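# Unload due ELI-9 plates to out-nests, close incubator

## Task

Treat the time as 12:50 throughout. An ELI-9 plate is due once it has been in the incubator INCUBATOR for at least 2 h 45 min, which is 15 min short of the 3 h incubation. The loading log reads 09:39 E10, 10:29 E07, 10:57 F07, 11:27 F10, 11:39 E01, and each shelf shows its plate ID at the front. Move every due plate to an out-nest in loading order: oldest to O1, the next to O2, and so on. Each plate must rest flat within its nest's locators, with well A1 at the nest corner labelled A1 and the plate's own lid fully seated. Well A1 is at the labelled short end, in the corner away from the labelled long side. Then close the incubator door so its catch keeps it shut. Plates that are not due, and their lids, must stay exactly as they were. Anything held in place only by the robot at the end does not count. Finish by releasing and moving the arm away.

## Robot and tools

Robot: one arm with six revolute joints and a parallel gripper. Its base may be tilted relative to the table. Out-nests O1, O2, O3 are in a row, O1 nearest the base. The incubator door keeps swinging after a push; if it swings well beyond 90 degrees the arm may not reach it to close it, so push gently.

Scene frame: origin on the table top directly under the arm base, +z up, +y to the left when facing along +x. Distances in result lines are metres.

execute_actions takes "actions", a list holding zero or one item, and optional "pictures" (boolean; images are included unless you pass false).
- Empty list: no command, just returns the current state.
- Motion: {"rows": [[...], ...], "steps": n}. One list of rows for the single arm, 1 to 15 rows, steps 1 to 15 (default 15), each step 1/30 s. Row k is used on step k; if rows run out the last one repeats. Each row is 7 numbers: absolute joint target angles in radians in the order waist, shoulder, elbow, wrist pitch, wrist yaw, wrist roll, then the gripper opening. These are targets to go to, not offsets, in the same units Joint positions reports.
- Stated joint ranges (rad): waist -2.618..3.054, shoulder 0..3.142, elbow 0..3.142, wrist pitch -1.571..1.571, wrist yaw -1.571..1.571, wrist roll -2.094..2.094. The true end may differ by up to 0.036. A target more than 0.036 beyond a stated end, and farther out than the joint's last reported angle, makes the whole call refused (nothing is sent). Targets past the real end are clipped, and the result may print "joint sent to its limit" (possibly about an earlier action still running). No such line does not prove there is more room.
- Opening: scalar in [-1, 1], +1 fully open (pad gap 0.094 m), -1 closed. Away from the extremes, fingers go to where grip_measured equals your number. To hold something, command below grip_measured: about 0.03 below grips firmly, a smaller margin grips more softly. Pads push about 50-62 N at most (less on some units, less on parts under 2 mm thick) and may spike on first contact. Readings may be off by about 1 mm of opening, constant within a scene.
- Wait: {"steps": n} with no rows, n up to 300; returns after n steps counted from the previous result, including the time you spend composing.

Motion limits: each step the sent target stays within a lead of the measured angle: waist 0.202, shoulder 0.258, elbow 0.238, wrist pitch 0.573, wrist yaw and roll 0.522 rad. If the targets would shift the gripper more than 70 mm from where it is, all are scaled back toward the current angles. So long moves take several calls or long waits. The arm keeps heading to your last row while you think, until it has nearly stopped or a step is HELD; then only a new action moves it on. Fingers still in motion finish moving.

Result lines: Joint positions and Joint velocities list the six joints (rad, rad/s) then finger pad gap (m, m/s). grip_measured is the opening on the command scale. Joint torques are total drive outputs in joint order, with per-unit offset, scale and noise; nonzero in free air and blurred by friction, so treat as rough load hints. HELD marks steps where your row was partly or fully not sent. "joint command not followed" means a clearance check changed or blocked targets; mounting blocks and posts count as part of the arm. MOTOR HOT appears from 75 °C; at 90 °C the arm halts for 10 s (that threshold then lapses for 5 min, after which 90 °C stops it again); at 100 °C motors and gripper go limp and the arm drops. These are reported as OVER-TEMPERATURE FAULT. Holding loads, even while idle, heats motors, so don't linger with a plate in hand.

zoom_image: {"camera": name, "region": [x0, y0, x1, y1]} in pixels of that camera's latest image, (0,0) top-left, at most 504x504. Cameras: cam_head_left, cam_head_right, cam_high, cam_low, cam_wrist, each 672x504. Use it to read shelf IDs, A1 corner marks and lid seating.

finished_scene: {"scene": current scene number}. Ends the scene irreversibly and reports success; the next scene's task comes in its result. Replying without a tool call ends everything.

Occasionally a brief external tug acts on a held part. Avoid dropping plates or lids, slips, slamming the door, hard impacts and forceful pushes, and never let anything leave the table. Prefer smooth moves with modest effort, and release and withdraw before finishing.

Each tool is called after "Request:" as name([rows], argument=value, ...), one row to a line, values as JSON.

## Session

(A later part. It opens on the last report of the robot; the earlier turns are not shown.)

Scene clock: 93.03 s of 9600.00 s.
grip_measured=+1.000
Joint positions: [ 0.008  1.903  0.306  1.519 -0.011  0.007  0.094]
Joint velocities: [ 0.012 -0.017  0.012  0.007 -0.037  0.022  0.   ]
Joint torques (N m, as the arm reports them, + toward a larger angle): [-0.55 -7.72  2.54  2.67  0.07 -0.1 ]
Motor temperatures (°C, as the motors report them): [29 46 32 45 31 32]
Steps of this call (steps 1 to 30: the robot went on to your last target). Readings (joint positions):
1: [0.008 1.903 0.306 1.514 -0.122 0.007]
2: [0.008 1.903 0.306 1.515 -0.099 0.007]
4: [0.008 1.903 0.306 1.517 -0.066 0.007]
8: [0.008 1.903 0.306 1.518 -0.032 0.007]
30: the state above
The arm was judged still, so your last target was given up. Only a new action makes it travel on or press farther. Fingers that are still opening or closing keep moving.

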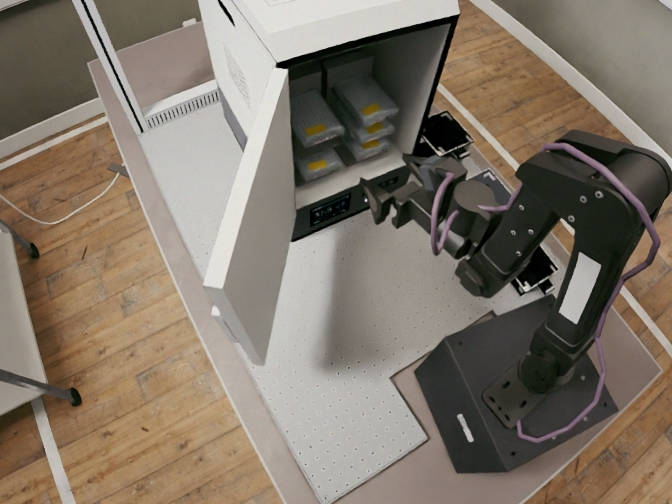

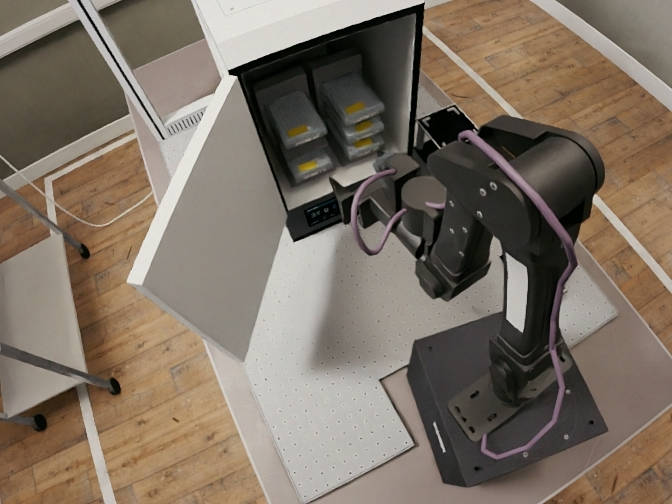

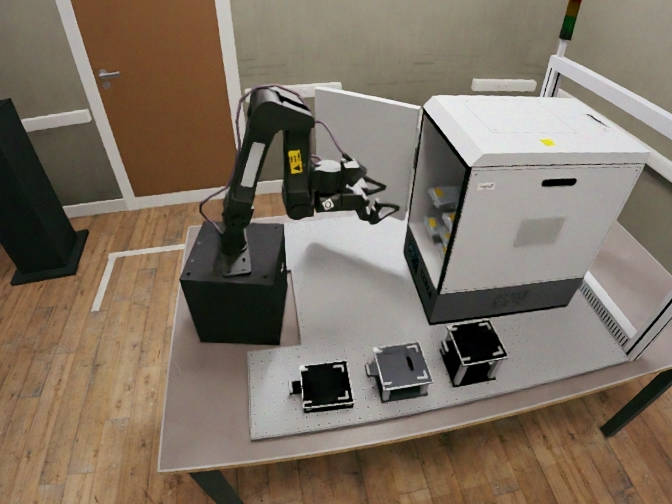

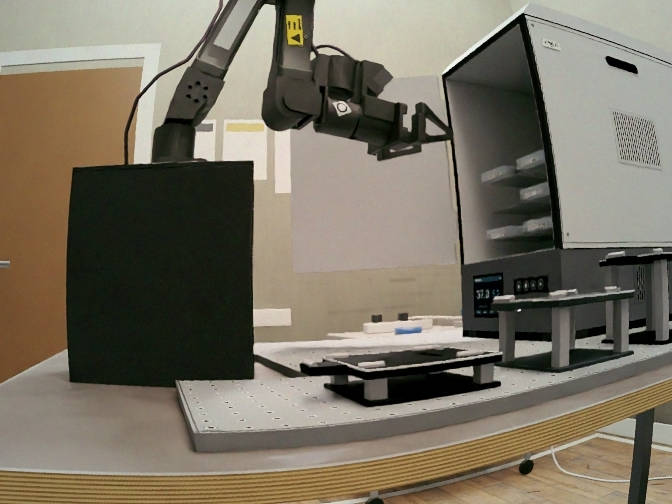

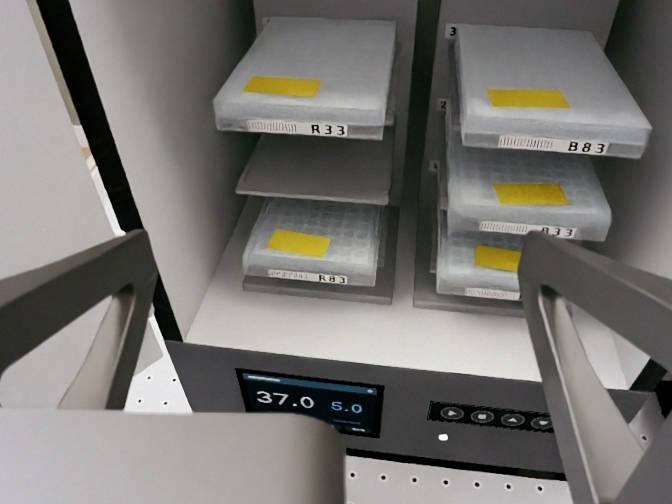

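Request:
execute_actions([
  {"rows":[[0.05,2.0,0.4,1.5,0.02,0,1],[0.05,2.05,0.45,1.5,0.02,0,1],[0.05,2.1,0.5,1.5,0.02,0,1],[0.05,2.15,0.55,1.5,0.02,0,1],[0.05,2.2,0.6,1.48,0.02,0,1],[0.05,2.25,0.64,1.47,0.02,0,1],[0.05,2.3,0.68,1.46,0.02,0,1],[0.05,2.35,0.72,1.45,0.02,0,1],[0.05,2.39,0.75,1.44,0.02,0,1]]},
], pictures=false)

Request:
execute_actions([
  {"steps":15},
])

Scene clock: 107.20 s of 9600.00 s.
grip_measured=+1.000
Joint positions: [0.042 2.408 0.72  1.413 0.009 0.007 0.094]
Joint velocities: [ 0.002 -0.002 -0.002 -0.066  0.051  0.022  0.   ]
Joint torques (N m, as the arm reports them, + toward a larger angle): [  0.65 -12.5    4.72   2.72   0.08  -0.09]
Motor temperatures (°C, as the motors report them): [29 45 31 47 31 32]
Steps of this call (steps 1 to 90: nothing new was sent; then 10.67 s passed at rest; steps 91 to 105: all 15 steps of this action). Readings (joint positions):
91: [0.011 1.914 0.313 1.522 -0.005 0.007]
92: [0.019 1.945 0.339 1.525 0.000 0.007]
94: [0.034 2.045 0.429 1.523 0.003 0.007]
98: [0.042 2.259 0.630 1.492 0.005 0.007]
105: the state above

Scene clock: 107.70 s of 9600.00 s.
grip_measured=+1.000
Joint positions: [0.042 2.408 0.72  1.415 0.01  0.007 0.094]
Joint velocities: [-0.007  0.012 -0.012 -0.007 -0.066 -0.007  0.   ]
Joint torques (N m, as the arm reports them, + toward a larger angle): [  0.61 -12.44   4.6    2.59   0.1   -0.09]
Motor temperatures (°C, as the motors report them): [29 45 31 47 31 32]
Steps of this call (steps 1 to 15: the robot went on to your last target). Readings (joint positions):
1: [0.042 2.408 0.720 1.413 0.009 0.007]
2: [0.042 2.408 0.720 1.415 0.009 0.007]
4: [0.042 2.408 0.720 1.415 0.009 0.007]
8: [0.042 2.408 0.720 1.415 0.010 0.007]
15: the state above
The arm was judged still, so your last target was given up. Only a new action makes it travel on or press farther. Fingers that are still opening or closing keep moving.

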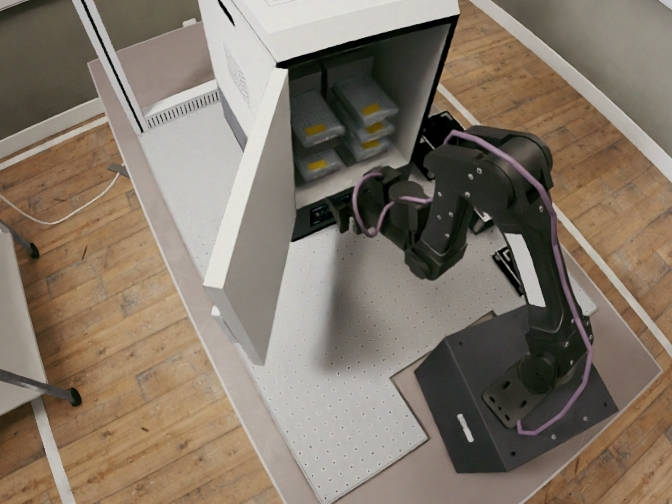

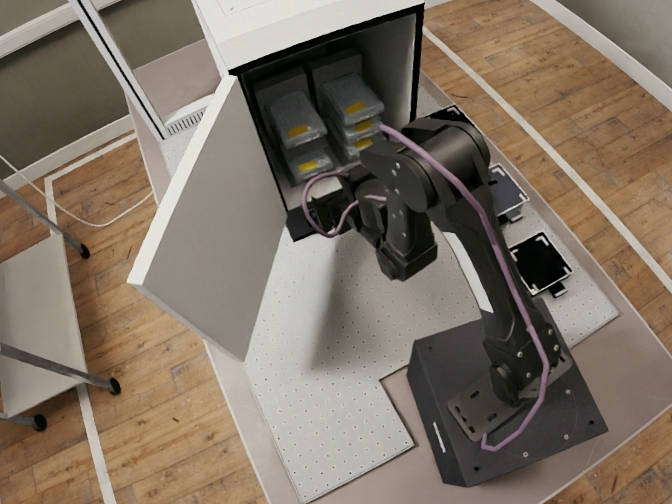

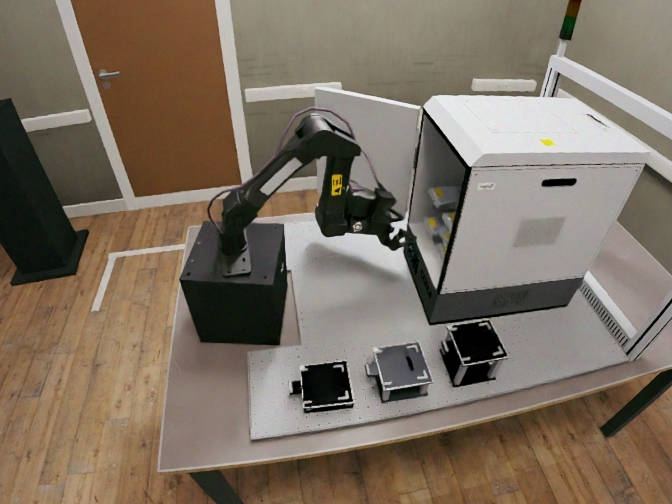

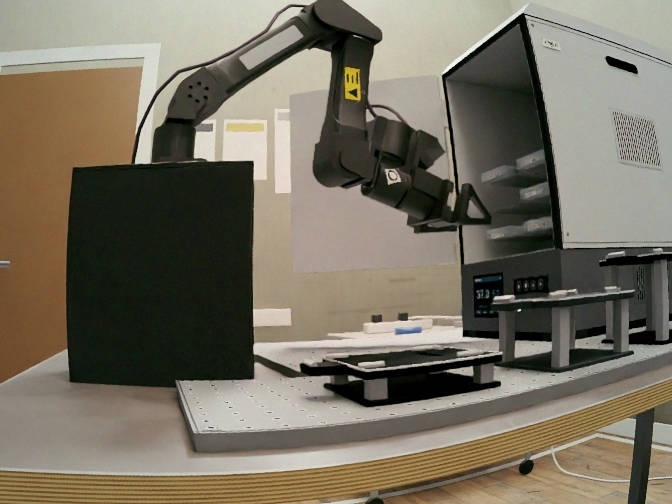

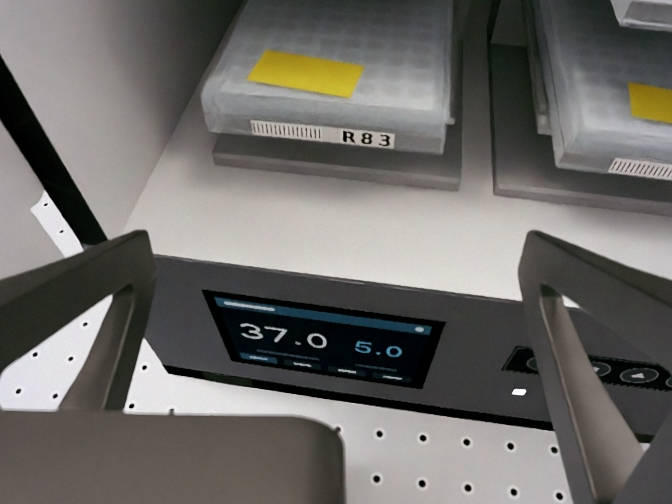

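Request:
execute_actions([
  {"rows":[[0.13,2.42,0.78,1.43,0.23,0.06,1],[0.13,2.43,0.8,1.42,0.23,0.06,1],[0.13,2.44,0.82,1.41,0.23,0.06,1],[0.13,2.455,0.84,1.4,0.23,0.06,1],[0.13,2.47,0.86,1.39,0.23,0.06,1],[0.13,2.48,0.88,1.385,0.23,0.06,1],[0.13,2.49,0.9,1.38,0.23,0.06,1],[0.13,2.5,0.92,1.375,0.23,0.06,1],[0.13,2.51,0.94,1.375,0.23,0.06,1]]},
], pictures=false)

Request:
execute_actions([
  {"steps":15},
])

Scene clock: 125.27 s of 9600.00 s.
grip_measured=+1.000
Joint positions: [0.132 2.51  0.907 1.368 0.21  0.05  0.094]
Joint velocities: [-0.012 -0.017 -0.012 -0.022  0.066  0.066  0.   ]
Joint torques (N m, as the arm reports them, + toward a larger angle): [ -0.08 -12.02   5.31   2.44   0.13   0.06]
Motor temperatures (°C, as the motors report them): [29 47 32 49 31 32]
Steps of this call (steps 1 to 90: nothing new was sent; then 14.07 s passed at rest; steps 91 to 105: all 15 steps of this action). Readings (joint positions):
91: [0.051 2.409 0.723 1.415 0.043 0.014]
92: [0.066 2.414 0.733 1.415 0.084 0.022]
94: [0.102 2.431 0.770 1.410 0.134 0.033]
98: [0.132 2.478 0.856 1.391 0.177 0.043]
105: the state above

Scene clock: 125.77 s of 9600.00 s.
grip_measured=+1.000
Joint positions: [0.132 2.51  0.907 1.366 0.218 0.051 0.094]
Joint velocities: [ 0.012 -0.012 -0.022 -0.007  0.037 -0.007  0.   ]
Joint torques (N m, as the arm reports them, + toward a larger angle): [ -0.08 -12.     5.32   2.41   0.11   0.05]
Motor temperatures (°C, as the motors report them): [29 47 32 49 31 32]
Steps of this call (steps 1 to 15: the robot went on to your last target). Readings (joint positions):
1: [0.132 2.510 0.907 1.368 0.211 0.050]
2: [0.132 2.510 0.907 1.367 0.213 0.050]
4: [0.132 2.510 0.907 1.367 0.215 0.050]
8: [0.132 2.510 0.907 1.366 0.217 0.051]
15: the state above
The arm was judged still, so your last target was given up. Only a new action makes it travel on or press farther. Fingers that are still opening or closing keep moving.

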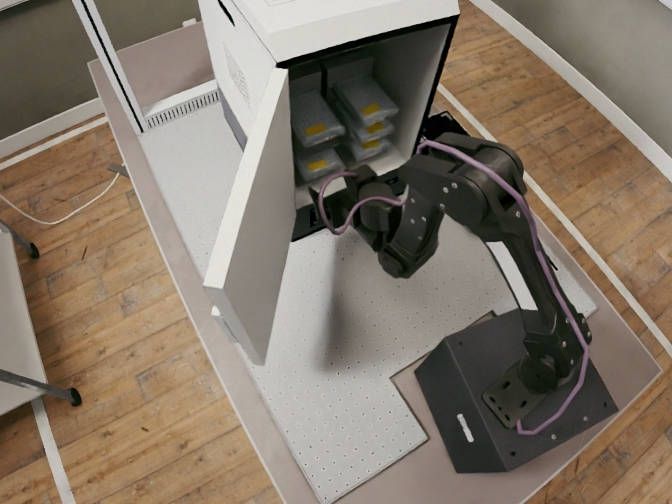

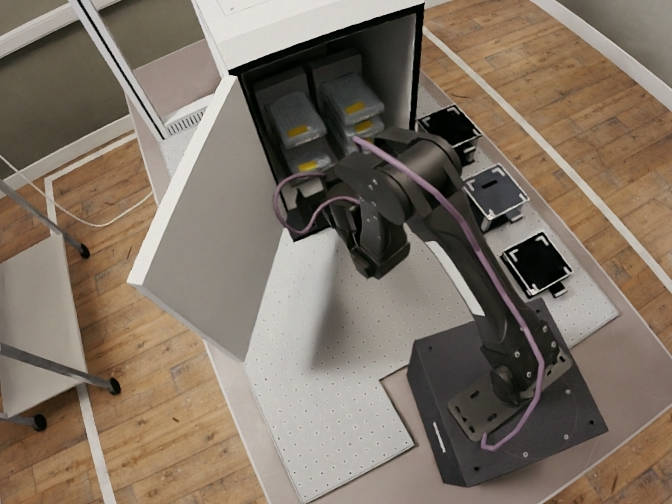

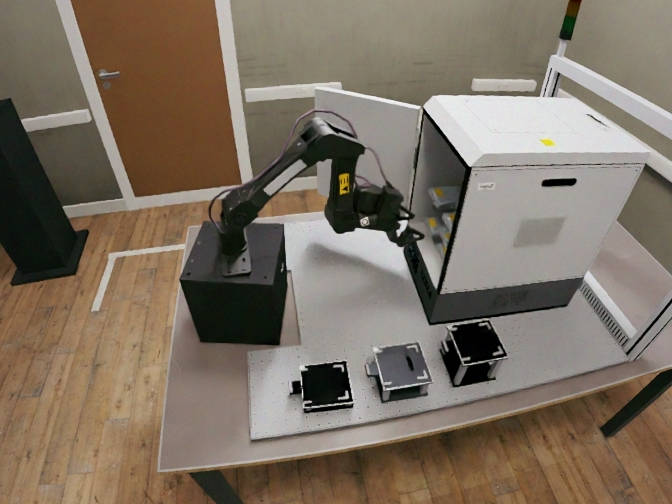

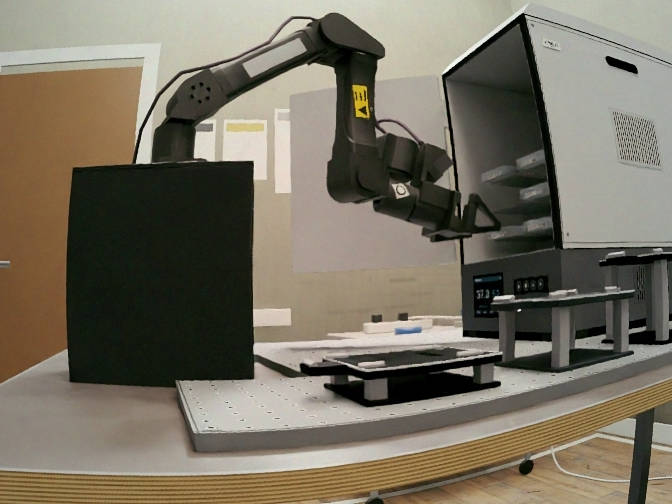

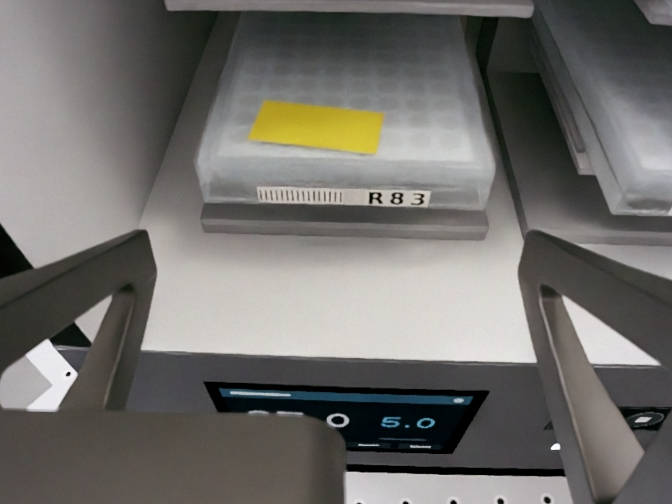

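Request:
execute_actions([
  {"rows":[[0.122,2.52,0.955,1.35,0.23,0.06,1],[0.12,2.527,0.97,1.335,0.23,0.06,1],[0.118,2.533,0.985,1.32,0.23,0.06,1],[0.117,2.539,1.0,1.305,0.23,0.06,1],[0.115,2.544,1.015,1.295,0.23,0.06,1],[0.114,2.548,1.03,1.285,0.23,0.06,1],[0.112,2.552,1.045,1.275,0.23,0.06,1],[0.111,2.555,1.06,1.265,0.23,0.06,1],[0.109,2.558,1.075,1.255,0.23,0.06,1],[0.108,2.56,1.09,1.25,0.23,0.06,1],[0.107,2.562,1.1,1.245,0.23,0.06,1],[0.106,2.563,1.11,1.245,0.23,0.06,1]]},
], pictures=false)

Request:
execute_actions([
  {"steps":15},
])

Scene clock: 143.60 s of 9600.00 s.
grip_measured=+1.000
Joint positions: [0.115 2.565 1.075 1.249 0.219 0.052 0.094]
Joint velocities: [-0.002  0.002  0.076 -0.051  0.051 -0.022  0.   ]
Joint torques (N m, as the arm reports them, + toward a larger angle): [ -0.55 -13.02   5.62   2.25   0.11   0.04]
Motor temperatures (°C, as the motors report them): [29 48 32 49 31 32]
Steps of this call (steps 1 to 90: nothing new was sent; then 14.33 s passed at rest; steps 91 to 105: all 15 steps of this action). Readings (joint positions):
91: [0.132 2.510 0.908 1.363 0.218 0.051]
92: [0.132 2.512 0.914 1.358 0.219 0.051]
94: [0.132 2.524 0.939 1.342 0.219 0.052]
98: [0.126 2.550 0.999 1.297 0.219 0.052]
105: the state above

Scene clock: 144.10 s of 9600.00 s.
grip_measured=+1.000
Joint positions: [0.115 2.565 1.077 1.236 0.219 0.052 0.094]
Joint velocities: [-0.002  0.007 -0.007  0.066  0.051 -0.037  0.   ]
Joint torques (N m, as the arm reports them, + toward a larger angle): [ -0.56 -13.11   5.84   2.39   0.11   0.03]
Motor temperatures (°C, as the motors report them): [29 48 32 49 31 32]
Steps of this call (steps 1 to 15: the robot went on to your last target). Readings (joint positions):
1: [0.115 2.565 1.077 1.249 0.219 0.052]
2: [0.115 2.565 1.077 1.248 0.219 0.052]
4: [0.115 2.565 1.077 1.243 0.219 0.052]
8: [0.115 2.565 1.077 1.239 0.219 0.052]
15: the state above

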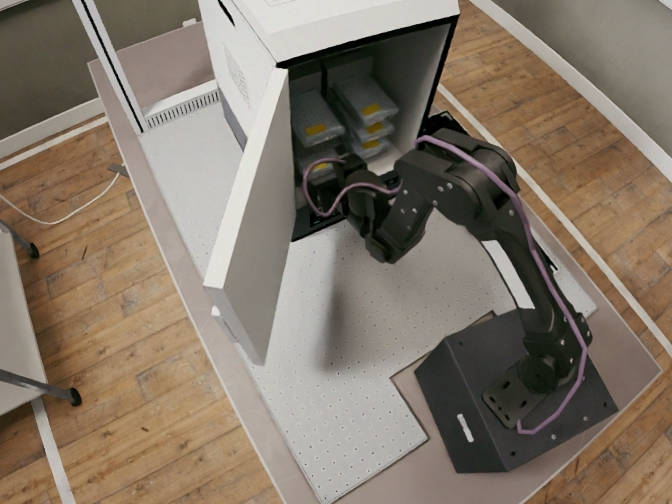

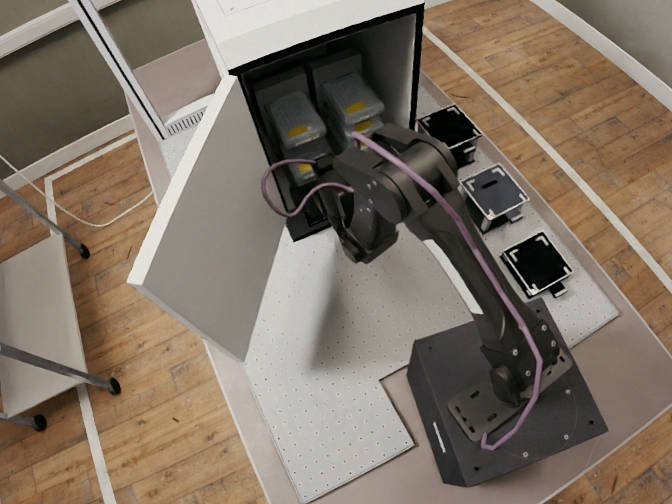

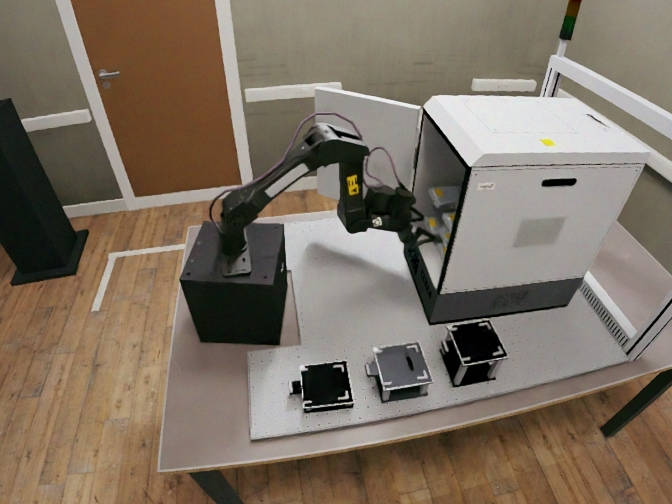

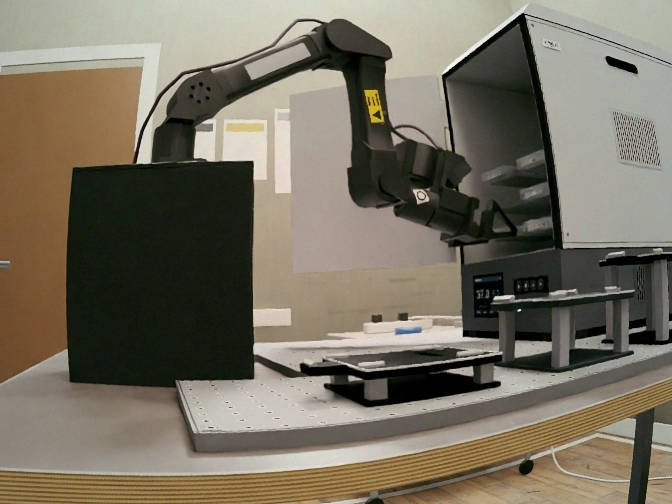

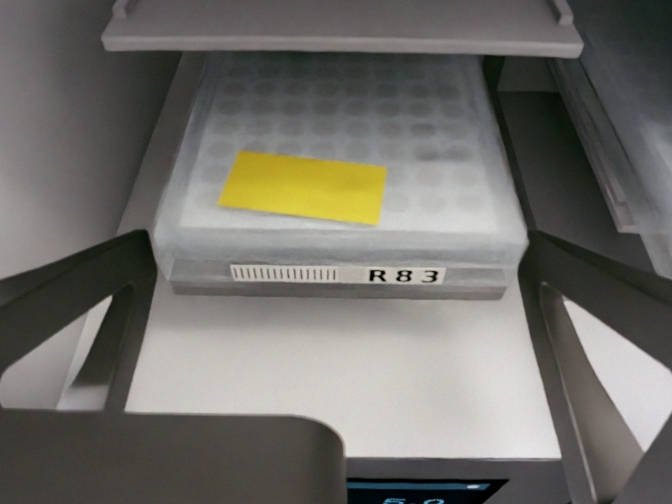

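Request:
execute_actions([
  {"rows":[[0.103,2.568,1.12,1.235,0.23,0.06,1],[0.102,2.572,1.13,1.228,0.23,0.06,1],[0.101,2.576,1.14,1.222,0.23,0.06,1],[0.1,2.579,1.15,1.218,0.23,0.06,1],[0.099,2.581,1.157,1.218,0.23,0.06,1]]},
], pictures=false)

Request:
execute_actions([
  {"rows":[[0.099,2.581,1.157,1.218,0.23,0.06,1],[0.099,2.581,1.157,1.218,0.23,0.06,1],[0.099,2.581,1.157,1.218,0.23,0.06,0.93],[0.099,2.581,1.157,1.218,0.23,0.06,0.87],[0.099,2.581,1.157,1.218,0.23,0.06,0.82],[0.099,2.581,1.157,1.218,0.23,0.06,0.79],[0.099,2.581,1.157,1.218,0.23,0.06,0.76]]},
])

Scene clock: 156.43 s of 9600.00 s.
grip_measured=+1.000
Joint positions: [0.108 2.582 1.122 1.21  0.219 0.052 0.094]
Joint velocities: [-0.007 -0.007  0.012 -0.007 -0.007 -0.037  0.   ]
Joint torques (N m, as the arm reports them, + toward a larger angle): [ -0.6  -13.3    6.21   2.4    0.11   0.05]
Motor temperatures (°C, as the motors report them): [29 49 32 49 31 32]
Steps of this call (steps 1 to 15: the robot went on to your last target; steps 16 to 90: nothing new was sent; then 8.83 s passed at rest; steps 91 to 105: all 15 steps of this action). Readings (joint positions):
91: [0.115 2.565 1.077 1.235 0.219 0.052]
92: [0.115 2.565 1.080 1.233 0.219 0.052]
94: [0.115 2.573 1.095 1.225 0.219 0.052]
98: [0.111 2.582 1.120 1.214 0.219 0.052]
105: the state above

Scene clock: 156.93 s of 9600.00 s.
grip_measured=+0.789
Joint positions: [0.108 2.582 1.122 1.209 0.219 0.052 0.084]
Joint velocities: [ 0.007  0.012  0.002  0.037 -0.007  0.007 -0.001]
Joint torques (N m, as the arm reports them, + toward a larger angle): [ -0.62 -13.31   6.19   2.4    0.11   0.05]
Motor temperatures (°C, as the motors report them): [29 49 32 49 31 32]
Steps of this call (steps 1 to 15: all 15 steps of this action). Readings (joint positions):
1: [0.108 2.582 1.122 1.210 0.219 0.052]
2: [0.108 2.582 1.122 1.210 0.219 0.052]
4: [0.108 2.582 1.122 1.209 0.219 0.052]
8: [0.108 2.582 1.122 1.209 0.219 0.052]
15: the state above

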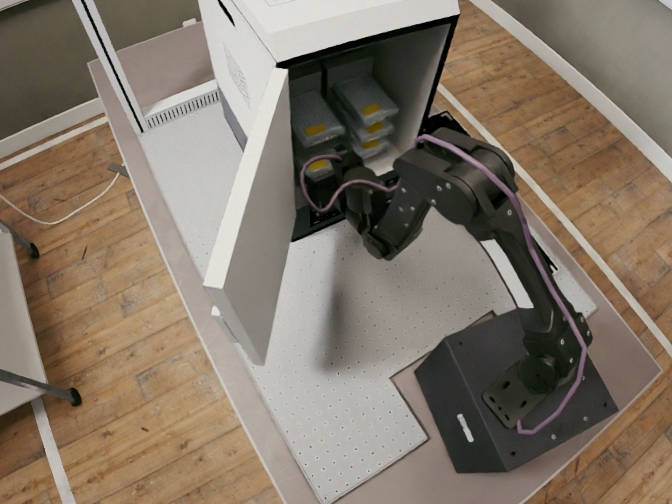

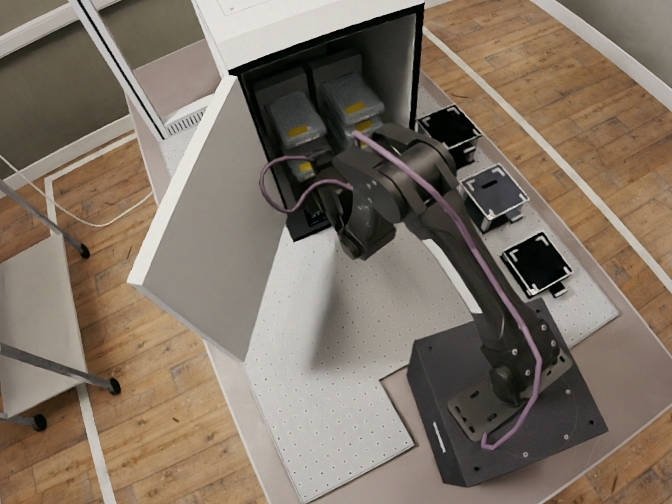

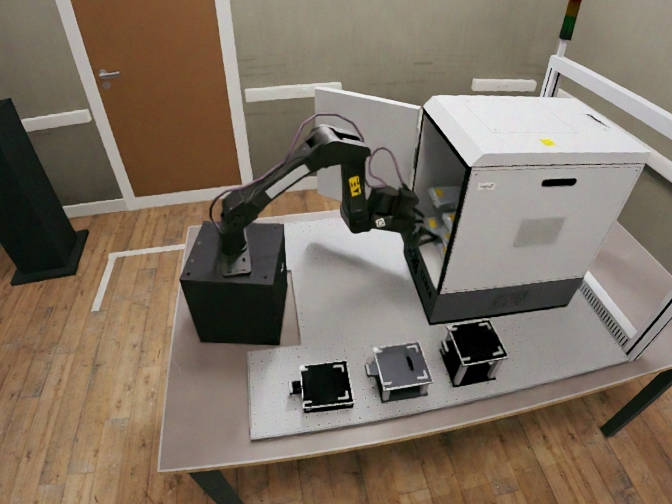

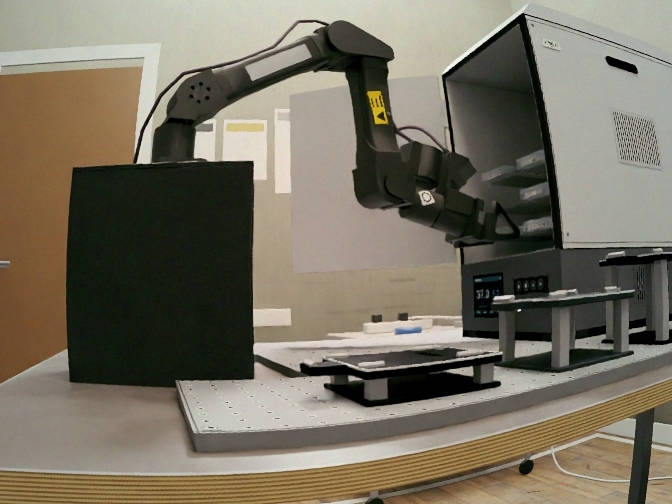

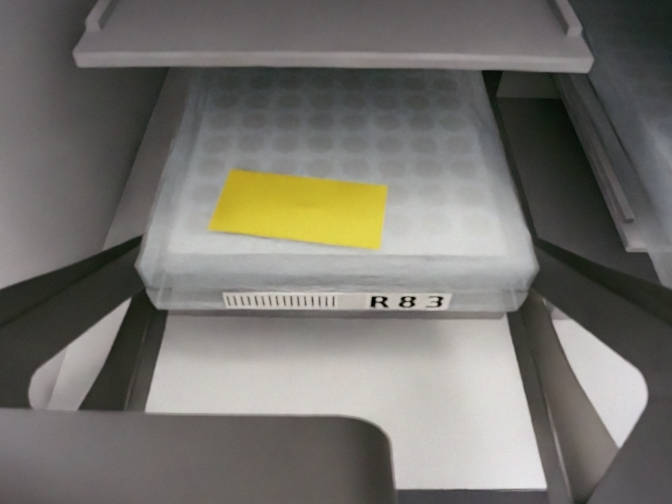

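Request:
execute_actions([
  {"rows":[[0.108,2.535,1.11,1.22,0.225,0.055,0.755],[0.108,2.525,1.105,1.215,0.225,0.055,0.755],[0.108,2.515,1.1,1.21,0.225,0.055,0.755],[0.108,2.508,1.097,1.21,0.225,0.055,0.755]],"steps":12},
], pictures=false)

Request:
execute_actions([
  {"rows":[[0.118,2.505,1.085,1.26,0.232,0.06,0.755],[0.12,2.502,1.07,1.275,0.234,0.06,0.755],[0.122,2.5,1.055,1.29,0.236,0.06,0.755],[0.124,2.497,1.04,1.3,0.238,0.06,0.755],[0.126,2.494,1.025,1.315,0.24,0.06,0.755],[0.128,2.491,1.01,1.325,0.242,0.06,0.755],[0.13,2.488,0.995,1.34,0.244,0.06,0.755],[0.132,2.485,0.98,1.35,0.246,0.06,0.755],[0.134,2.482,0.965,1.36,0.248,0.06,0.755],[0.136,2.479,0.95,1.37,0.25,0.06,0.755],[0.138,2.477,0.935,1.38,0.252,0.06,0.755],[0.14,2.474,0.92,1.39,0.254,0.06,0.755],[0.142,2.472,0.905,1.395,0.256,0.06,0.755],[0.144,2.47,0.895,1.4,0.256,0.06,0.755]]},
], pictures=false)

Request:
execute_actions([
  {"steps":10},
])

Scene clock: 175.17 s of 9600.00 s.
grip_measured=+0.789
Joint positions: [0.108 2.55  1.11  1.182 0.22  0.052 0.084]
Joint velocities: [ 0.002  0.007 -0.017 -0.037  0.037  0.037  0.   ]
Joint torques (N m, as the arm reports them, + toward a larger angle): [  0.05 -16.74   2.78   2.62   0.07  -0.02]
Motor temperatures (°C, as the motors report them): [29 50 33 50 31 32]
Steps of this call (steps 1 to 15: the robot went on to your last target; steps 16 to 90: nothing new was sent; then 14.83 s passed at rest; steps 91 to 102: all 12 steps of this action). Readings (joint positions):
91: [0.108 2.582 1.122 1.209 0.219 0.052]
92: [0.108 2.580 1.122 1.207 0.219 0.052]
94: [0.108 2.571 1.119 1.196 0.219 0.052]
98: [0.108 2.551 1.110 1.185 0.220 0.052]
102: the state above

Scene clock: 175.67 s of 9600.00 s.
grip_measured=+0.789
Joint positions: [0.132 2.515 0.921 1.325 0.238 0.052 0.084]
Joint velocities: [ 0.042 -0.056 -0.281  0.256  0.022 -0.022 -0.002]
Joint torques (N m, as the arm reports them, + toward a larger angle): [  0.79 -15.71   2.38   2.74   0.14   0.04]
Motor temperatures (°C, as the motors report them): [29 50 32 50 31 32]
Steps of this call (steps 1 to 15: all 15 steps of this action). Readings (joint positions):
1: [0.108 2.550 1.110 1.184 0.220 0.052]
2: [0.108 2.550 1.106 1.191 0.220 0.052]
4: [0.108 2.544 1.084 1.212 0.221 0.052]
8: [0.114 2.531 1.023 1.257 0.228 0.052]
15: the state above

Scene clock: 176.00 s of 9600.00 s.
grip_measured=+0.789
Joint positions: [0.135 2.513 0.91  1.347 0.242 0.052 0.084]
Joint velocities: [-0.007  0.002  0.002  0.022 -0.007  0.125 -0.   ]
Joint torques (N m, as the arm reports them, + toward a larger angle): [  0.75 -15.73   1.82   2.85   0.16   0.05]
Motor temperatures (°C, as the motors report them): [29 50 32 50 31 32]
Steps of this call (steps 1 to 10: the robot went on to your last target). Readings (joint positions):
1: [0.133 2.514 0.914 1.331 0.238 0.052]
2: [0.134 2.513 0.912 1.334 0.239 0.052]
4: [0.135 2.513 0.910 1.339 0.240 0.052]
8: [0.135 2.513 0.910 1.346 0.242 0.052]
10: the state above

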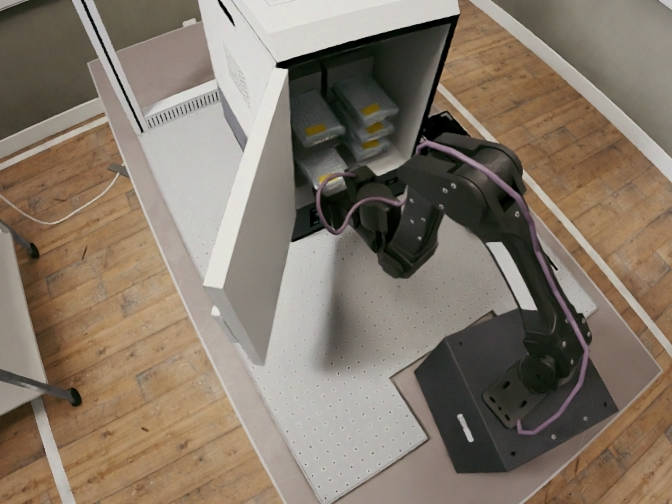

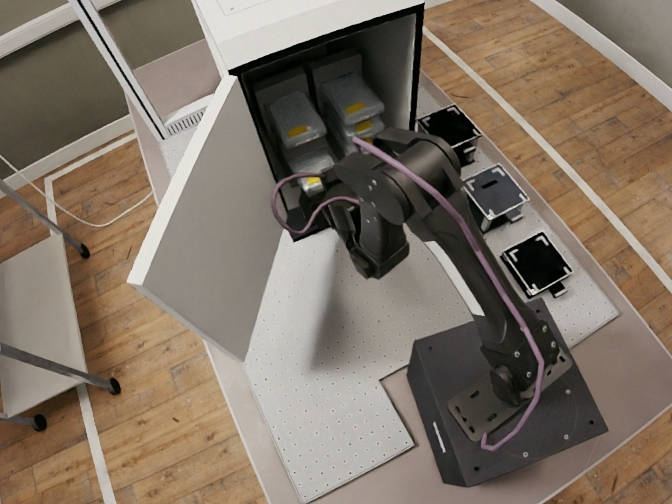

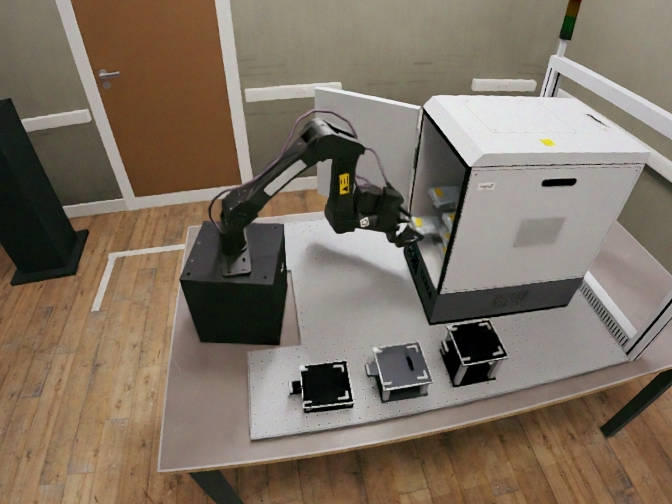

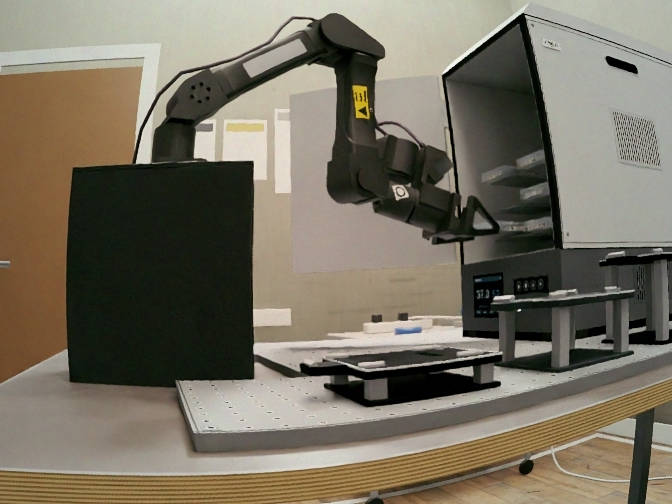

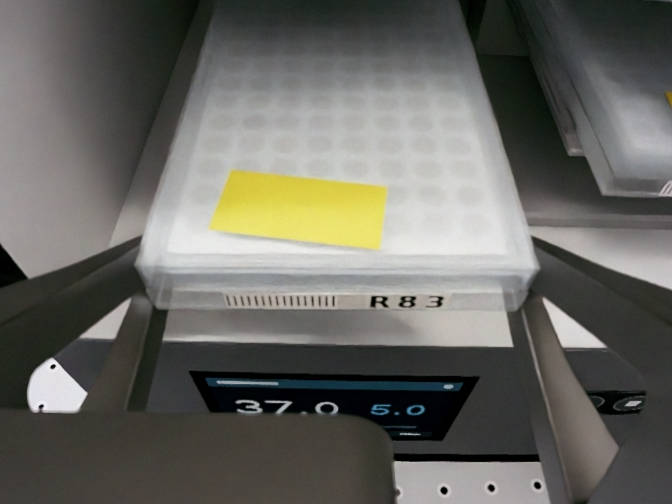

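Request:
execute_actions([
  {"rows":[[0.147,2.467,0.88,1.42,0.26,0.07,0.755],[0.15,2.464,0.865,1.435,0.263,0.07,0.755],[0.153,2.461,0.85,1.45,0.266,0.07,0.755],[0.156,2.458,0.835,1.46,0.27,0.07,0.755],[0.159,2.455,0.82,1.475,0.273,0.07,0.755],[0.162,2.452,0.805,1.49,0.276,0.07,0.755],[0.165,2.449,0.79,1.5,0.28,0.07,0.755],[0.169,2.446,0.775,1.51,0.284,0.07,0.755],[0.173,2.443,0.76,1.525,0.288,0.07,0.755],[0.177,2.44,0.745,1.535,0.292,0.07,0.755],[0.181,2.437,0.73,1.545,0.296,0.07,0.755],[0.185,2.434,0.715,1.555,0.3,0.07,0.755],[0.188,2.43,0.7,1.565,0.3,0.07,0.755],[0.19,2.424,0.685,1.575,0.3,0.07,0.755],[0.19,2.418,0.67,1.585,0.3,0.07,0.755]]},
], pictures=false)

Request:
execute_actions([
  {"rows":[[0.19,2.41,0.655,1.59,0.3,0.07,0.755],[0.19,2.4,0.64,1.595,0.3,0.07,0.755],[0.19,2.39,0.625,1.6,0.3,0.07,0.755],[0.19,2.38,0.61,1.6,0.3,0.07,0.755],[0.19,2.37,0.595,1.6,0.3,0.07,0.755],[0.19,2.36,0.58,1.6,0.3,0.07,0.755],[0.19,2.35,0.565,1.6,0.3,0.07,0.755],[0.19,2.34,0.55,1.6,0.3,0.07,0.755]]},
])

Scene clock: 194.33 s of 9600.00 s.
grip_measured=+0.789
Joint positions: [0.178 2.468 0.714 1.488 0.278 0.061 0.084]
Joint velocities: [ 0.056 -0.149 -0.437  0.227 -0.007 -0.007  0.   ]
Joint torques (N m, as the arm reports them, + toward a larger angle): [  0.6  -14.42   0.91   2.89   0.17   0.05]
Motor temperatures (°C, as the motors report them): [29 53 31 53 31 32]
joint sent to its limit — the command would take joint 4 (wrist pitch) past its upper limit, so that joint was sent only as far as its limit.
Steps of this call (steps 1 to 30: the robot went on to your last target; steps 31 to 90: nothing new was sent; then 14.83 s passed at rest; steps 91 to 105: all 15 steps of this action). Readings (joint positions):
91: [0.135 2.513 0.910 1.352 0.243 0.053]
92: [0.135 2.512 0.905 1.357 0.244 0.054]
94: [0.137 2.504 0.882 1.374 0.248 0.057]
98: [0.150 2.490 0.820 1.418 0.259 0.060]
105: the state above

Scene clock: 194.83 s of 9600.00 s.
grip_measured=+0.789
Joint positions: [0.181 2.375 0.569 1.528 0.287 0.061 0.084]
Joint velocities: [ 0.007 -0.002  0.002  0.022  0.022  0.051 -0.   ]
Joint torques (N m, as the arm reports them, + toward a larger angle): [  0.63 -12.91   0.49   2.79   0.15   0.05]
Motor temperatures (°C, as the motors report them): [29 53 31 53 31 32]
joint sent to its limit — the command would take joint 4 (wrist pitch) past its upper limit, so that joint was sent only as far as its limit.
Steps of this call (steps 1 to 15: all 15 steps of this action). Readings (joint positions):
1: [0.180 2.463 0.699 1.495 0.279 0.061]
2: [0.181 2.456 0.683 1.500 0.280 0.061]
4: [0.181 2.438 0.653 1.507 0.282 0.061]
8: [0.181 2.395 0.595 1.518 0.285 0.061]
15: the state above

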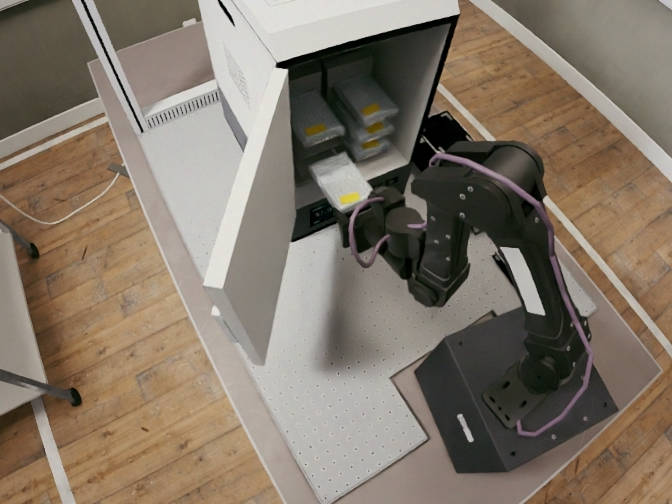

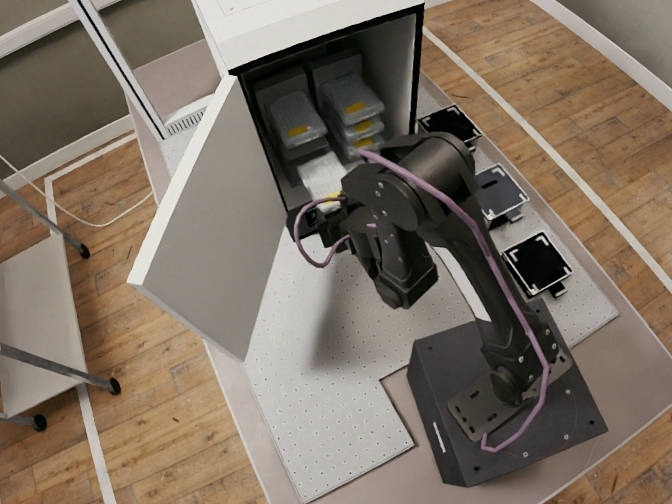

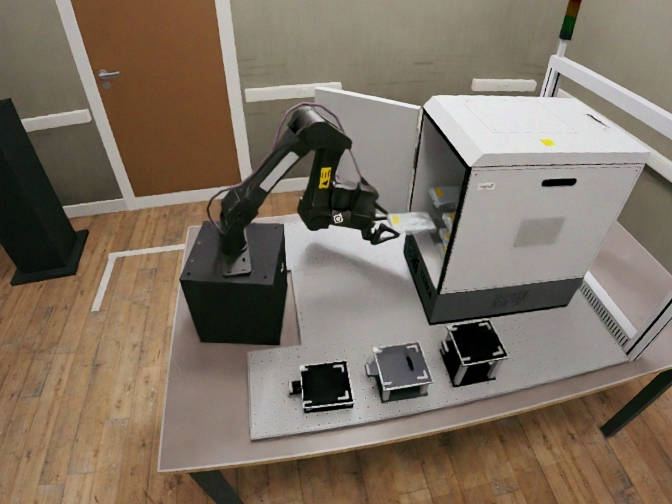

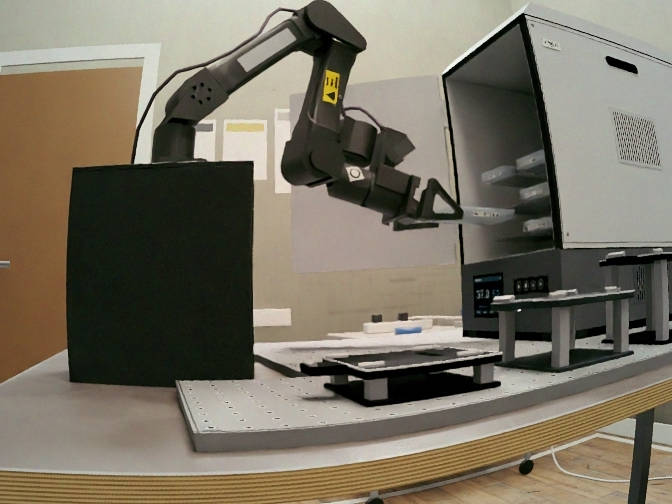

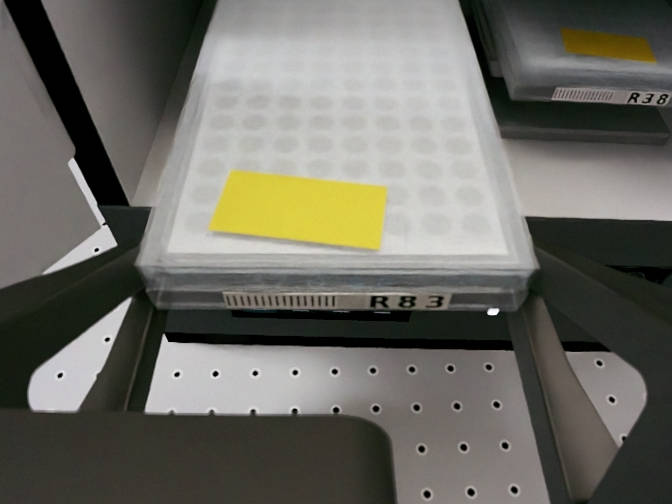

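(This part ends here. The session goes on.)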